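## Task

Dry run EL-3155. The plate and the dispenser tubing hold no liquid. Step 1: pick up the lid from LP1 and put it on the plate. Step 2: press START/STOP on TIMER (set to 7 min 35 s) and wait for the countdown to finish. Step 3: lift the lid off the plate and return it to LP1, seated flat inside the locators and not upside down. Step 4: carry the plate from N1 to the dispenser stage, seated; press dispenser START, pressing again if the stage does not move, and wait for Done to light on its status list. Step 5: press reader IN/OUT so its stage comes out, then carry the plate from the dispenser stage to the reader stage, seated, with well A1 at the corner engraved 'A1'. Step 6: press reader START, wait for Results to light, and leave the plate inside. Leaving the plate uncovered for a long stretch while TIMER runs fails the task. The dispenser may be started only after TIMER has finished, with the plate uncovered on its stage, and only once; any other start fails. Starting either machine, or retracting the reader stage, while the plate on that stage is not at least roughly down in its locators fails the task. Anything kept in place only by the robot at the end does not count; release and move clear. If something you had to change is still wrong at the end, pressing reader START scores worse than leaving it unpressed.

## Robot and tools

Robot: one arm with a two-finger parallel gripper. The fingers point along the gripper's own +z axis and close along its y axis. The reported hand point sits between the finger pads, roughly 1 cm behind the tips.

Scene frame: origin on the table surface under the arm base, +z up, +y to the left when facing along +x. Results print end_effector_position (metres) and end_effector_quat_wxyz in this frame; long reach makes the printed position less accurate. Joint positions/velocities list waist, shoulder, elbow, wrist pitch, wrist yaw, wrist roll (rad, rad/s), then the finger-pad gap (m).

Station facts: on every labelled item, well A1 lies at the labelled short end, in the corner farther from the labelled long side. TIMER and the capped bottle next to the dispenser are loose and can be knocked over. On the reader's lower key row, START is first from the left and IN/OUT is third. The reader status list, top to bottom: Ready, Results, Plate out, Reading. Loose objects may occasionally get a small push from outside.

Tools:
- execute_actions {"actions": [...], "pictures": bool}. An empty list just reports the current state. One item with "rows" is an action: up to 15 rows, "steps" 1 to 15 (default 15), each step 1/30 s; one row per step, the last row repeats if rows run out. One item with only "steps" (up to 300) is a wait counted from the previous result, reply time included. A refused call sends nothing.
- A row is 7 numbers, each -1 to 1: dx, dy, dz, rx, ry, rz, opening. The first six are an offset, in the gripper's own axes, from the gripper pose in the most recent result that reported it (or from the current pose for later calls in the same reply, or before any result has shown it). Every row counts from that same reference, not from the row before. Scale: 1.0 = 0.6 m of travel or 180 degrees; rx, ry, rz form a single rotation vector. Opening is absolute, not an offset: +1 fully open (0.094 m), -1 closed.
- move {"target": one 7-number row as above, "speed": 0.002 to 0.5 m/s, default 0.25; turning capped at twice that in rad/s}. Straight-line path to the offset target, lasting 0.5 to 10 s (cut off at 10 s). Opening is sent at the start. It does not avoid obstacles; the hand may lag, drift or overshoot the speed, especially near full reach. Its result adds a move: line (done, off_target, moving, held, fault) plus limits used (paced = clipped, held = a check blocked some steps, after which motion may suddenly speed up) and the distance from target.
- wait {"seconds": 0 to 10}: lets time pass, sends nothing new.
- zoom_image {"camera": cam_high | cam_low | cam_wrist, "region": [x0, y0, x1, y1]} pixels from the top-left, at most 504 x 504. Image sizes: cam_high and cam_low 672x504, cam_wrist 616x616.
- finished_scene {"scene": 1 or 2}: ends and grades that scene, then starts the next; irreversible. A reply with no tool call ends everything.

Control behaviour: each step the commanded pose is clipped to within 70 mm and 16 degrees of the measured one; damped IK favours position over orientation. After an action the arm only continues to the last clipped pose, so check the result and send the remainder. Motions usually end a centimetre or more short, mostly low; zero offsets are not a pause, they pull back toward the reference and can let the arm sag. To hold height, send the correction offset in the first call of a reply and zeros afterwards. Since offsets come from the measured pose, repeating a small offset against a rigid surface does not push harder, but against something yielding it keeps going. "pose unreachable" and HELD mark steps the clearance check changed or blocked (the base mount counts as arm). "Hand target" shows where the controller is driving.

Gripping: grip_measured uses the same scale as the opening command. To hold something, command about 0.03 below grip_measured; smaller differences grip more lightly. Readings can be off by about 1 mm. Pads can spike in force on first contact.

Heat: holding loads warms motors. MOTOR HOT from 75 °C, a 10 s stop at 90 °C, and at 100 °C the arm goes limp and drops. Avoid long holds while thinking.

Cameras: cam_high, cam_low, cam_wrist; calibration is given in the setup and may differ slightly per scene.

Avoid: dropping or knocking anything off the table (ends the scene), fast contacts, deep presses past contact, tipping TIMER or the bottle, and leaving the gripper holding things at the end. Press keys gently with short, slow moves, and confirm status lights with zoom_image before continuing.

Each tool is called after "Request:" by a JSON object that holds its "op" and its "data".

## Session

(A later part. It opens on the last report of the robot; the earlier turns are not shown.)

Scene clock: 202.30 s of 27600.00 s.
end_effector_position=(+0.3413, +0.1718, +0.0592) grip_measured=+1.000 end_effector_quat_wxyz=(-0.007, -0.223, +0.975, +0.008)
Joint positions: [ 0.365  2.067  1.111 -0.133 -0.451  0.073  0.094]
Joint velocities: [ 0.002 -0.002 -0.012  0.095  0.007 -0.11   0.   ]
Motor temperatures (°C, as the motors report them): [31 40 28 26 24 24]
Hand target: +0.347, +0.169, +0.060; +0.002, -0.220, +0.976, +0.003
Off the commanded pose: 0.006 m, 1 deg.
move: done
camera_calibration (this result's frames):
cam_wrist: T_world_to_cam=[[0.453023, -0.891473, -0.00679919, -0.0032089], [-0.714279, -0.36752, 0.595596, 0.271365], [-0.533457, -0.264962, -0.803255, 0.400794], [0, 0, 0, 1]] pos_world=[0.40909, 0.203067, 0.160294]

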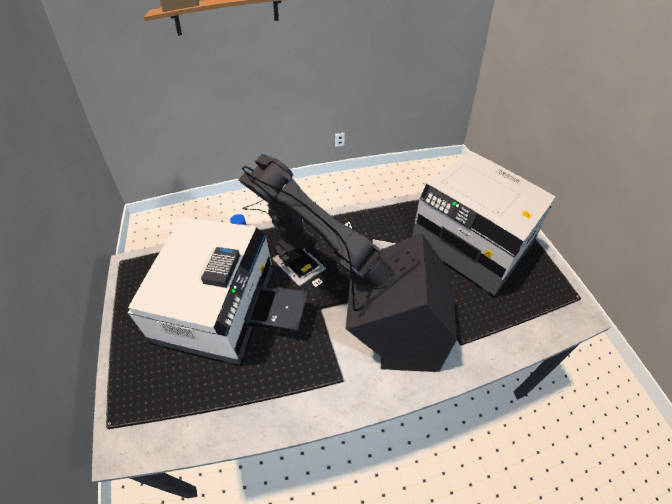

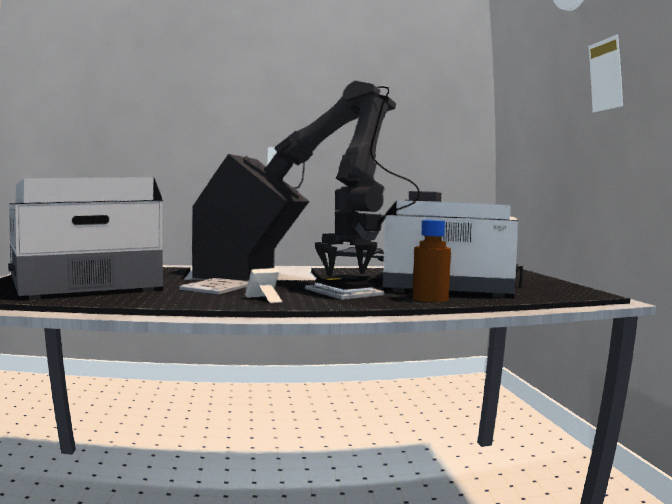

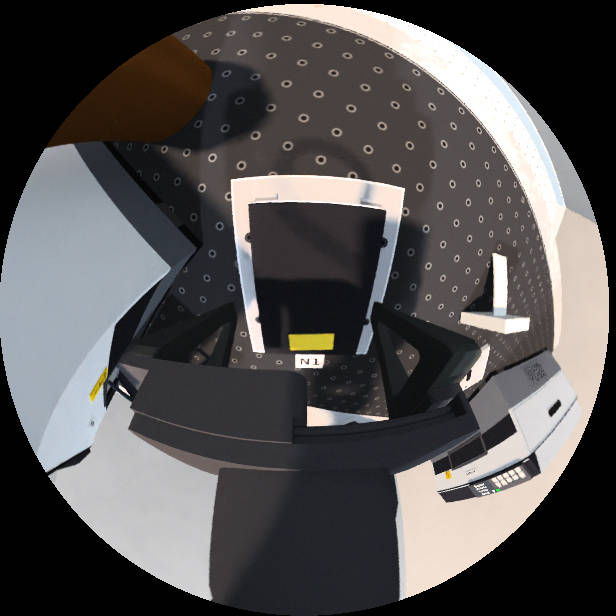

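Lamp corner visible. Align.

Request:
{"op": "move", "data": {"target": [0.004,-0.024,0.005,0.012,0,0.01,1], "speed": 0.04}}

Scene clock: 204.47 s of 27600.00 s.
end_effector_position=(+0.3394, +0.1656, +0.0545) grip_measured=+1.000 end_effector_quat_wxyz=(-0.011, -0.217, +0.976, -0.002)
Joint positions: [ 0.367  2.082  1.111 -0.131 -0.432  0.081  0.094]
Joint velocities: [-0.002 -0.022 -0.002 -0.154  0.037  0.037  0.   ]
Motor temperatures (°C, as the motors report them): [31 40 28 26 24 24]
Hand target: +0.345, +0.158, +0.056; -0.003, -0.208, +0.978, -0.011
Off the commanded pose: 0.010 m, 2 deg.
move: done
camera_calibration (this result's frames):
cam_wrist: T_world_to_cam=[[0.44202, -0.896931, 0.011557, -0.00433591], [-0.717021, -0.345558, 0.605368, 0.267254], [-0.53898, -0.275872, -0.795862, 0.397654], [0, 0, 0, 1]] pos_world=[0.407871, 0.198164, 0.15474]

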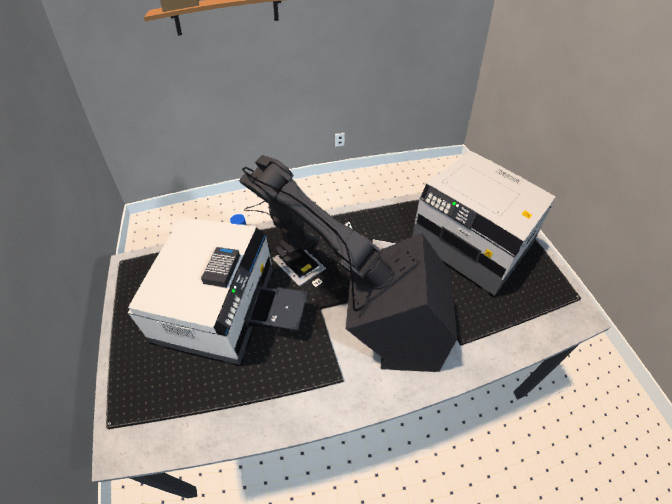

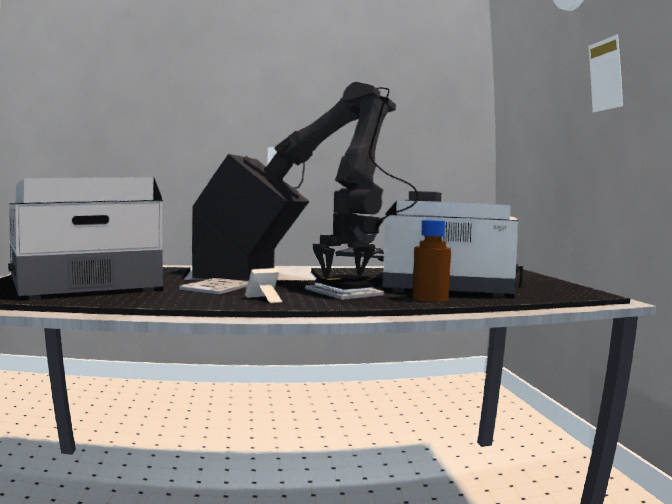

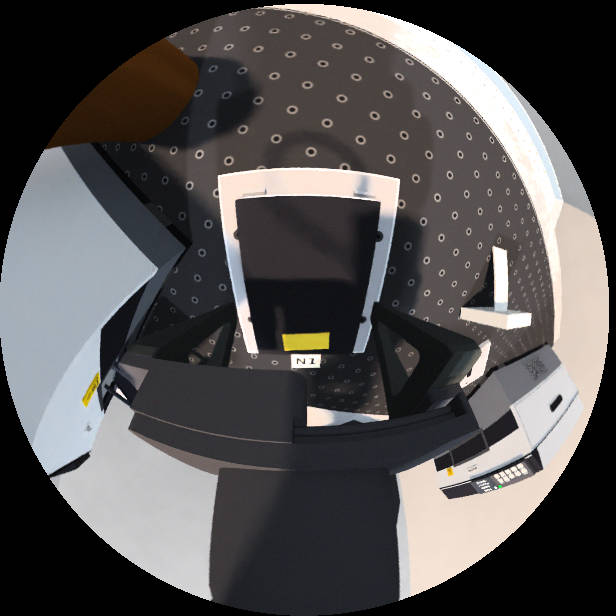

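Request:
{"op": "move", "data": {"target": [-0.008,-0.018,0.031,0.008,-0.008,0.01,1], "speed": 0.03}}

Request:
{"op": "zoom_image", "data": {"camera": "cam_low", "region": [290,230,400,310]}}

Scene clock: 208.10 s of 27600.00 s.
end_effector_position=(+0.3355, +0.1549, +0.0363) grip_measured=+1.000 end_effector_quat_wxyz=(-0.014, -0.201, +0.980, -0.009)
Joint positions: [ 0.374  2.144  1.111 -0.077 -0.418  0.117  0.094]
Joint velocities: [-0.002  0.012 -0.007 -0.007 -0.022  0.007  0.   ]
Motor temperatures (°C, as the motors report them): [31 39 28 26 24 24]
Hand target: +0.348, +0.157, +0.036; +0.004, -0.202, +0.979, -0.012
Off the commanded pose: 0.013 m, 2 deg.
move: off_target
camera_calibration (this result's frames):
cam_wrist: T_world_to_cam=[[0.412032, -0.910862, 0.0236522, -0.000219911], [-0.726377, -0.312687, 0.612049, 0.269575], [-0.550096, -0.269364, -0.790466, 0.380631], [0, 0, 0, 1]] pos_world=[0.405287, 0.186621, 0.135888]

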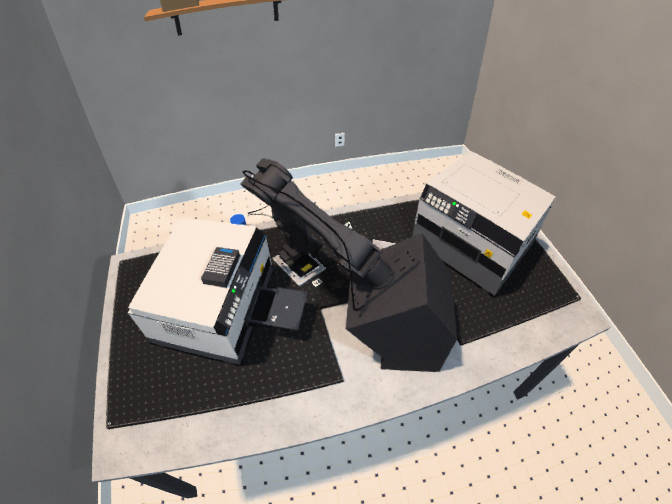

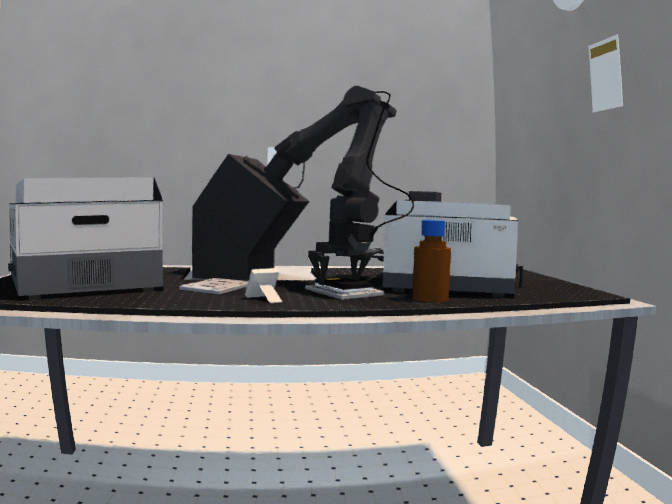

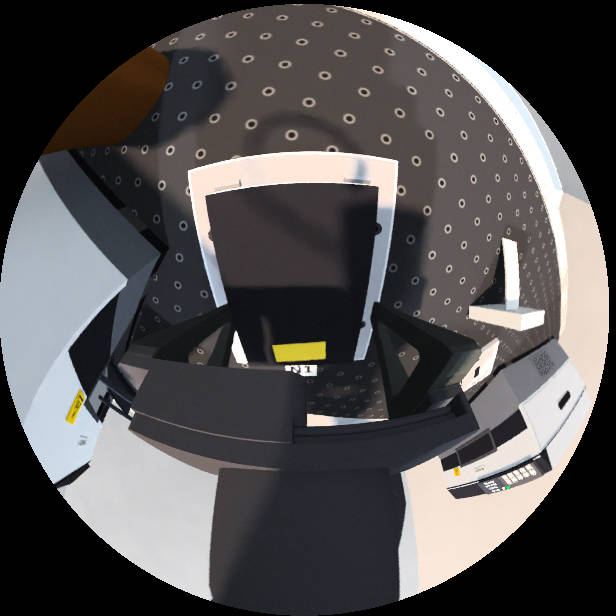

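Region (290, 230, 400, 310) of cam_low's 672x504 image, scaled by 4.582, with more detail than that image has; it fills the top 367 rows of this view, and the rest is white.

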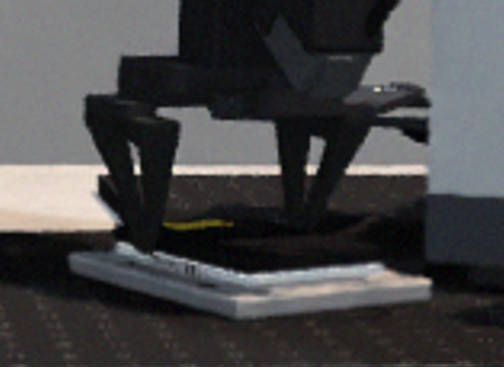

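Left finger on lid edge; shift with wrist.

Request:
{"op": "execute_actions", "data": {"actions": [{"rows":[[-0.025,0.014,-0.004,-0.012,-0.02,-0.012,1]]}]}}

Scene clock: 209.83 s of 27600.00 s.
end_effector_position=(+0.3436, +0.1666, +0.0353) grip_measured=+1.000 end_effector_quat_wxyz=(+0.006, -0.215, +0.977, +0.010)
Joint positions: [ 0.38   2.144  1.111 -0.019 -0.438  0.116  0.094]
Joint velocities: [-0.012 -0.002  0.012  0.007  0.007 -0.051  0.   ]
Motor temperatures (°C, as the motors report them): [30 39 28 26 24 24]
Hand target: +0.346, +0.168, +0.038; +0.013, -0.219, +0.975, +0.016
Off the commanded pose: 0.004 m, 1 deg.
Steps of this call (steps 1 to 37: nothing new was sent; steps 38 to 52: all 15 steps of this action). Readings (end_effector_position):
38: (+0.3360, +0.1558, +0.0363)
39: (+0.3370, +0.1572, +0.0362)
41: (+0.3395, +0.1607, +0.0358)
45: (+0.3419, +0.1650, +0.0353)
52: the state above
camera_calibration (this result's frames):
cam_wrist: T_world_to_cam=[[0.438297, -0.898822, -0.00381748, -0.00290178], [-0.7353, -0.360994, 0.5736, 0.292234], [-0.516943, -0.2486, -0.819127, 0.373677], [0, 0, 0, 1]] pos_world=[0.409321, 0.195783, 0.138453]

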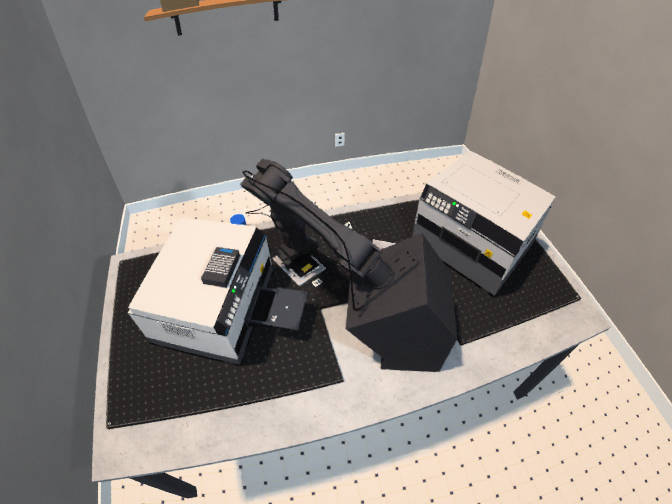

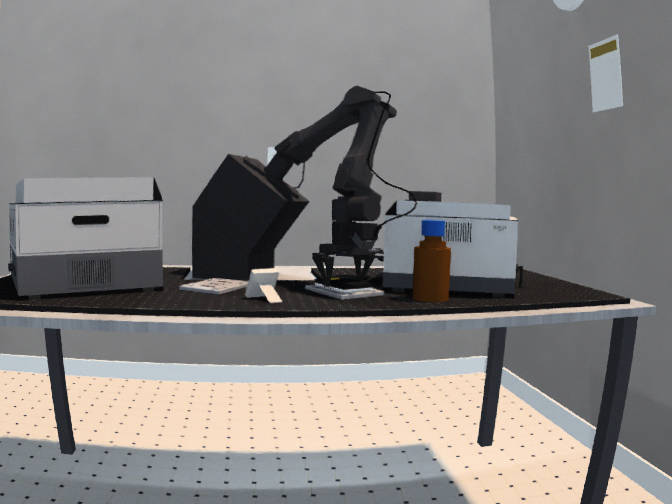

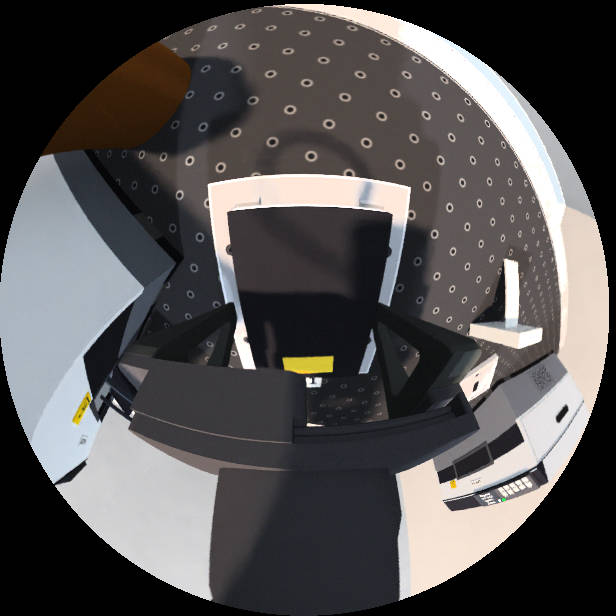

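Request:
{"op": "execute_actions", "data": {"actions": [{"steps":300}], "pictures": false}}

Request:
{"op": "execute_actions", "data": {"actions": [{"steps":300}], "pictures": false}}

Request:
{"op": "execute_actions", "data": {"actions": [{"steps":300}], "pictures": false}}

Request:
{"op": "execute_actions", "data": {"actions": [{"steps":300}], "pictures": false}}

Request:
{"op": "execute_actions", "data": {"actions": [{"steps":300}], "pictures": false}}

Request:
{"op": "execute_actions", "data": {"actions": [{"steps":300}], "pictures": false}}

Request:
{"op": "execute_actions", "data": {"actions": [{"steps":300}], "pictures": false}}

Request:
{"op": "execute_actions", "data": {"actions": [{"steps":300}], "pictures": false}}

Request:
{"op": "execute_actions", "data": {"actions": [{"steps":300}], "pictures": false}}

Request:
{"op": "execute_actions", "data": {"actions": [{"steps":300}], "pictures": false}}

Request:
{"op": "execute_actions", "data": {"actions": [{"steps":300}], "pictures": false}}

Request:
{"op": "execute_actions", "data": {"actions": [{"steps":300}], "pictures": false}}

Request:
{"op": "execute_actions", "data": {"actions": [{"steps":300}], "pictures": false}}

Request:
{"op": "execute_actions", "data": {"actions": [{"steps":300}]}}

Scene clock: 220.17 s of 27600.00 s.
end_effector_position=(+0.3440, +0.1670, +0.0354) grip_measured=+1.000 end_effector_quat_wxyz=(+0.007, -0.216, +0.976, +0.010)
Joint positions: [ 0.38   2.144  1.111 -0.017 -0.439  0.116  0.094]
Joint velocities: [-0.012 -0.002 -0.002  0.007 -0.081 -0.022  0.   ]
Motor temperatures (°C, as the motors report them): [30 39 28 26 24 24]
Hand target: +0.346, +0.169, +0.038; +0.013, -0.219, +0.975, +0.016
Off the commanded pose: 0.004 m, 1 deg.
Steps of this call (steps 1 to 310: nothing new was sent). Readings (end_effector_position):
1: (+0.3436, +0.1667, +0.0353)
2: (+0.3437, +0.1668, +0.0353)
4: (+0.3439, +0.1669, +0.0353)
8: (+0.3439, +0.1670, +0.0354)
310: the state above

Scene clock: 230.17 s of 27600.00 s.
end_effector_position=(+0.3440, +0.1670, +0.0354) grip_measured=+1.000 end_effector_quat_wxyz=(+0.007, -0.216, +0.976, +0.010)
Joint positions: [ 0.38   2.144  1.111 -0.017 -0.439  0.116  0.094]
Joint velocities: [-0.007 -0.012 -0.012 -0.051 -0.037 -0.022  0.   ]
Motor temperatures (°C, as the motors report them): [29 40 27 26 24 24]
Hand target: +0.346, +0.169, +0.038; +0.013, -0.219, +0.975, +0.016
Off the commanded pose: 0.004 m, 1 deg.
Steps of this call (steps 1 to 300: nothing new was sent). Readings (end_effector_position):
1: (+0.3440, +0.1670, +0.0354)
2: (+0.3440, +0.1670, +0.0354)
4: (+0.3440, +0.1670, +0.0354)
8: (+0.3440, +0.1670, +0.0354)
300: the state above

Scene clock: 240.17 s of 27600.00 s.
end_effector_position=(+0.3440, +0.1670, +0.0354) grip_measured=+1.000 end_effector_quat_wxyz=(+0.007, -0.216, +0.976, +0.010)
Joint positions: [ 0.38   2.144  1.111 -0.017 -0.439  0.116  0.094]
Joint velocities: [-0.002 -0.012  0.017 -0.081  0.037  0.022  0.   ]
Motor temperatures (°C, as the motors report them): [29 40 27 26 24 24]
Hand target: +0.346, +0.169, +0.038; +0.013, -0.219, +0.975, +0.016
Off the commanded pose: 0.004 m, 1 deg.
Steps of this call (steps 1 to 300: nothing new was sent). Readings (end_effector_position):
1: (+0.3440, +0.1670, +0.0354)
2: (+0.3440, +0.1670, +0.0354)
4: (+0.3440, +0.1670, +0.0354)
8: (+0.3440, +0.1670, +0.0354)
300: the state above

Scene clock: 250.17 s of 27600.00 s.
end_effector_position=(+0.3440, +0.1670, +0.0354) grip_measured=+1.000 end_effector_quat_wxyz=(+0.007, -0.216, +0.976, +0.010)
Joint positions: [ 0.38   2.144  1.111 -0.017 -0.439  0.116  0.094]
Joint velocities: [-0.002 -0.007  0.002  0.051 -0.007  0.037  0.   ]
Motor temperatures (°C, as the motors report them): [29 40 27 26 24 24]
Hand target: +0.346, +0.169, +0.038; +0.013, -0.219, +0.975, +0.016
Off the commanded pose: 0.004 m, 1 deg.
Steps of this call (steps 1 to 300: nothing new was sent). Readings (end_effector_position):
1: (+0.3440, +0.1670, +0.0354)
2: (+0.3440, +0.1670, +0.0354)
4: (+0.3440, +0.1670, +0.0354)
8: (+0.3440, +0.1670, +0.0354)
300: the state above

Scene clock: 260.17 s of 27600.00 s.
end_effector_position=(+0.3440, +0.1670, +0.0354) grip_measured=+1.000 end_effector_quat_wxyz=(+0.007, -0.216, +0.976, +0.010)
Joint positions: [ 0.38   2.144  1.111 -0.017 -0.439  0.116  0.094]
Joint velocities: [ 0.002  0.007  0.002 -0.081  0.022 -0.022  0.   ]
Motor temperatures (°C, as the motors report them): [29 41 27 26 24 24]
Hand target: +0.346, +0.169, +0.038; +0.013, -0.219, +0.975, +0.016
Off the commanded pose: 0.004 m, 1 deg.
Steps of this call (steps 1 to 300: nothing new was sent). Readings (end_effector_position):
1: (+0.3440, +0.1670, +0.0354)
2: (+0.3440, +0.1670, +0.0354)
4: (+0.3440, +0.1670, +0.0354)
8: (+0.3440, +0.1670, +0.0354)
300: the state above

Scene clock: 270.17 s of 27600.00 s.
end_effector_position=(+0.3440, +0.1670, +0.0354) grip_measured=+1.000 end_effector_quat_wxyz=(+0.007, -0.216, +0.976, +0.010)
Joint positions: [ 0.38   2.144  1.111 -0.017 -0.439  0.116  0.094]
Joint velocities: [-0.007  0.007  0.022  0.051 -0.037  0.037  0.   ]
Motor temperatures (°C, as the motors report them): [29 41 27 26 24 24]
Hand target: +0.346, +0.169, +0.038; +0.013, -0.219, +0.975, +0.016
Off the commanded pose: 0.004 m, 1 deg.
Steps of this call (steps 1 to 300: nothing new was sent). Readings (end_effector_position):
1: (+0.3440, +0.1670, +0.0354)
2: (+0.3440, +0.1670, +0.0354)
4: (+0.3440, +0.1670, +0.0354)
8: (+0.3440, +0.1670, +0.0354)
300: the state above

Scene clock: 280.17 s of 27600.00 s.
end_effector_position=(+0.3440, +0.1670, +0.0354) grip_measured=+1.000 end_effector_quat_wxyz=(+0.007, -0.216, +0.976, +0.010)
Joint positions: [ 0.38   2.144  1.111 -0.017 -0.439  0.116  0.094]
Joint velocities: [-0.002  0.002 -0.002 -0.037  0.007 -0.022  0.   ]
Motor temperatures (°C, as the motors report them): [29 41 27 26 24 24]
Hand target: +0.346, +0.169, +0.038; +0.013, -0.219, +0.975, +0.016
Off the commanded pose: 0.004 m, 1 deg.
Steps of this call (steps 1 to 300: nothing new was sent). Readings (end_effector_position):
1: (+0.3440, +0.1670, +0.0354)
2: (+0.3440, +0.1670, +0.0354)
4: (+0.3440, +0.1670, +0.0354)
8: (+0.3440, +0.1670, +0.0354)
300: the state above

Scene clock: 290.17 s of 27600.00 s.
end_effector_position=(+0.3440, +0.1670, +0.0354) grip_measured=+1.000 end_effector_quat_wxyz=(+0.007, -0.216, +0.976, +0.010)
Joint positions: [ 0.38   2.144  1.111 -0.017 -0.439  0.116  0.094]
Joint velocities: [-0.007 -0.007 -0.002  0.022  0.007  0.066  0.   ]
Motor temperatures (°C, as the motors report them): [29 41 27 26 24 24]
Hand target: +0.346, +0.169, +0.038; +0.013, -0.219, +0.975, +0.016
Off the commanded pose: 0.004 m, 1 deg.
Steps of this call (steps 1 to 300: nothing new was sent). Readings (end_effector_position):
1: (+0.3440, +0.1670, +0.0354)
2: (+0.3440, +0.1670, +0.0354)
4: (+0.3440, +0.1670, +0.0354)
8: (+0.3440, +0.1670, +0.0354)
300: the state above

Scene clock: 300.17 s of 27600.00 s.
end_effector_position=(+0.3440, +0.1670, +0.0354) grip_measured=+1.000 end_effector_quat_wxyz=(+0.007, -0.216, +0.976, +0.010)
Joint positions: [ 0.38   2.144  1.111 -0.017 -0.439  0.116  0.094]
Joint velocities: [-0.002 -0.012 -0.007 -0.081 -0.022  0.022  0.   ]
Motor temperatures (°C, as the motors report them): [29 42 27 26 24 24]
Hand target: +0.346, +0.169, +0.038; +0.013, -0.219, +0.975, +0.016
Off the commanded pose: 0.004 m, 1 deg.
Steps of this call (steps 1 to 300: nothing new was sent). Readings (end_effector_position):
1: (+0.3440, +0.1670, +0.0354)
2: (+0.3440, +0.1670, +0.0354)
4: (+0.3440, +0.1670, +0.0354)
8: (+0.3440, +0.1670, +0.0354)
300: the state above

Scene clock: 310.17 s of 27600.00 s.
end_effector_position=(+0.3440, +0.1670, +0.0354) grip_measured=+1.000 end_effector_quat_wxyz=(+0.007, -0.216, +0.976, +0.010)
Joint positions: [ 0.38   2.144  1.111 -0.017 -0.439  0.116  0.094]
Joint velocities: [ 0.002  0.002 -0.002  0.081  0.037  0.037  0.   ]
Motor temperatures (°C, as the motors report them): [29 42 27 26 24 24]
Hand target: +0.346, +0.169, +0.038; +0.013, -0.219, +0.975, +0.016
Off the commanded pose: 0.004 m, 1 deg.
Steps of this call (steps 1 to 300: nothing new was sent). Readings (end_effector_position):
1: (+0.3440, +0.1670, +0.0354)
2: (+0.3440, +0.1670, +0.0354)
4: (+0.3440, +0.1670, +0.0354)
8: (+0.3440, +0.1670, +0.0354)
300: the state above

Scene clock: 320.17 s of 27600.00 s.
end_effector_position=(+0.3440, +0.1670, +0.0354) grip_measured=+1.000 end_effector_quat_wxyz=(+0.007, -0.216, +0.976, +0.010)
Joint positions: [ 0.38   2.144  1.111 -0.017 -0.439  0.116  0.094]
Joint velocities: [-0.012  0.002  0.012 -0.007 -0.037  0.007  0.   ]
Motor temperatures (°C, as the motors report them): [29 42 27 26 24 24]
Hand target: +0.346, +0.169, +0.038; +0.013, -0.219, +0.975, +0.016
Off the commanded pose: 0.004 m, 1 deg.
Steps of this call (steps 1 to 300: nothing new was sent). Readings (end_effector_position):
1: (+0.3440, +0.1670, +0.0354)
2: (+0.3440, +0.1670, +0.0354)
4: (+0.3440, +0.1670, +0.0354)
8: (+0.3440, +0.1670, +0.0354)
300: the state above

Scene clock: 330.17 s of 27600.00 s.
end_effector_position=(+0.3440, +0.1670, +0.0354) grip_measured=+1.000 end_effector_quat_wxyz=(+0.007, -0.216, +0.976, +0.010)
Joint positions: [ 0.38   2.144  1.111 -0.017 -0.439  0.116  0.094]
Joint velocities: [ 0.002  0.007 -0.002 -0.007  0.022 -0.037  0.   ]
Motor temperatures (°C, as the motors report them): [29 42 27 26 24 24]
Hand target: +0.346, +0.169, +0.038; +0.013, -0.219, +0.975, +0.016
Off the commanded pose: 0.004 m, 1 deg.
Steps of this call (steps 1 to 300: nothing new was sent). Readings (end_effector_position):
1: (+0.3440, +0.1670, +0.0354)
2: (+0.3440, +0.1670, +0.0354)
4: (+0.3440, +0.1670, +0.0354)
8: (+0.3440, +0.1670, +0.0354)
300: the state above

Scene clock: 340.17 s of 27600.00 s.
end_effector_position=(+0.3440, +0.1670, +0.0354) grip_measured=+1.000 end_effector_quat_wxyz=(+0.007, -0.216, +0.976, +0.010)
Joint positions: [ 0.38   2.144  1.111 -0.017 -0.439  0.116  0.094]
Joint velocities: [ 0.007  0.002 -0.002 -0.007 -0.037  0.022  0.   ]
Motor temperatures (°C, as the motors report them): [29 42 27 26 24 24]
Hand target: +0.346, +0.169, +0.038; +0.013, -0.219, +0.975, +0.016
Off the commanded pose: 0.004 m, 1 deg.
Steps of this call (steps 1 to 300: nothing new was sent). Readings (end_effector_position):
1: (+0.3440, +0.1670, +0.0354)
2: (+0.3440, +0.1670, +0.0354)
4: (+0.3440, +0.1670, +0.0354)
8: (+0.3440, +0.1670, +0.0354)
300: the state above

Scene clock: 350.17 s of 27600.00 s.
end_effector_position=(+0.3440, +0.1670, +0.0354) grip_measured=+1.000 end_effector_quat_wxyz=(+0.007, -0.216, +0.976, +0.010)
Joint positions: [ 0.38   2.144  1.111 -0.017 -0.439  0.116  0.094]
Joint velocities: [ 0.007  0.007  0.007 -0.066 -0.095  0.007  0.   ]
Motor temperatures (°C, as the motors report them): [29 43 27 26 24 24]
Hand target: +0.346, +0.169, +0.038; +0.013, -0.219, +0.975, +0.016
Off the commanded pose: 0.004 m, 1 deg.
Steps of this call (steps 1 to 300: nothing new was sent). Readings (end_effector_position):
1: (+0.3440, +0.1670, +0.0354)
2: (+0.3440, +0.1670, +0.0354)
4: (+0.3440, +0.1670, +0.0354)
8: (+0.3440, +0.1670, +0.0354)
300: the state above
camera_calibration (this result's frames):
cam_wrist: T_world_to_cam=[[0.439163, -0.898395, -0.00475838, -0.00305137], [-0.735749, -0.362686, 0.571954, 0.293144], [-0.515567, -0.24768, -0.820272, 0.373395], [0, 0, 0, 1]] pos_world=[0.409531, 0.196061, 0.138606]

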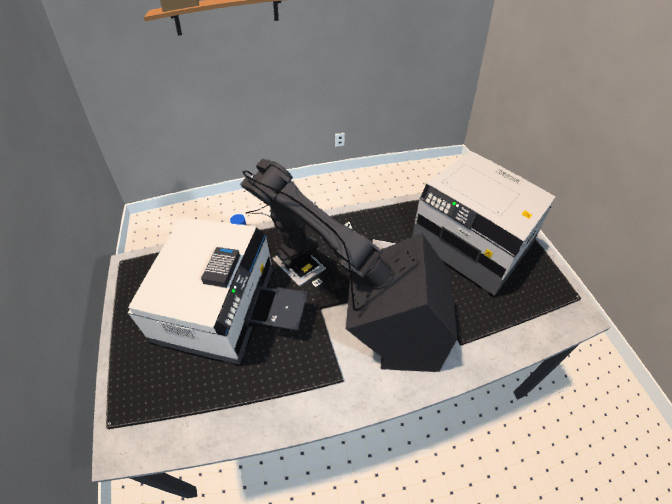

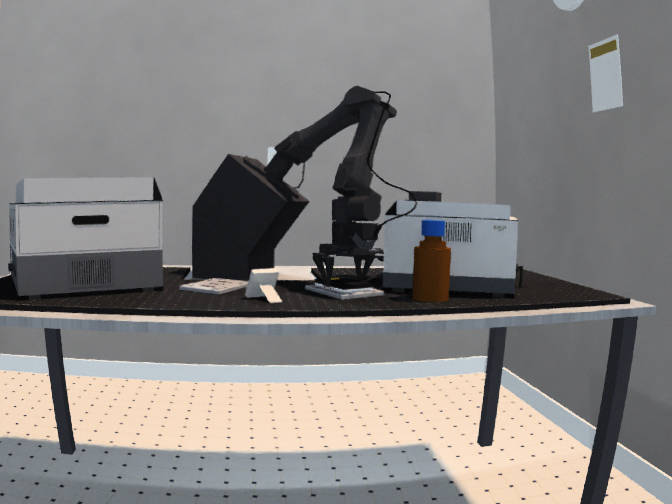

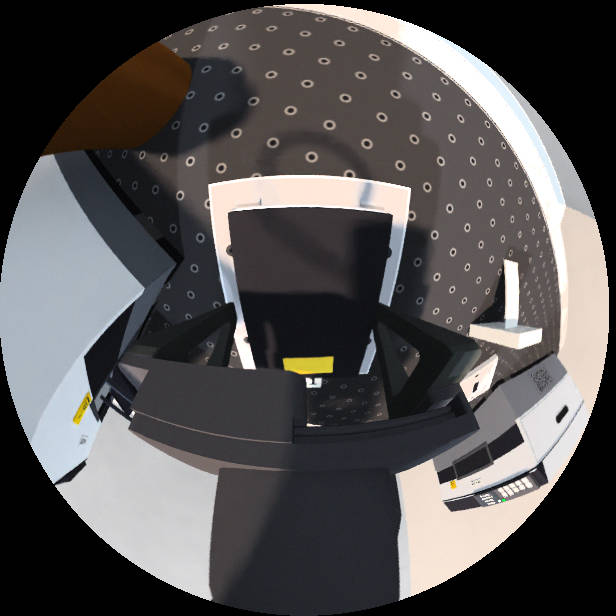

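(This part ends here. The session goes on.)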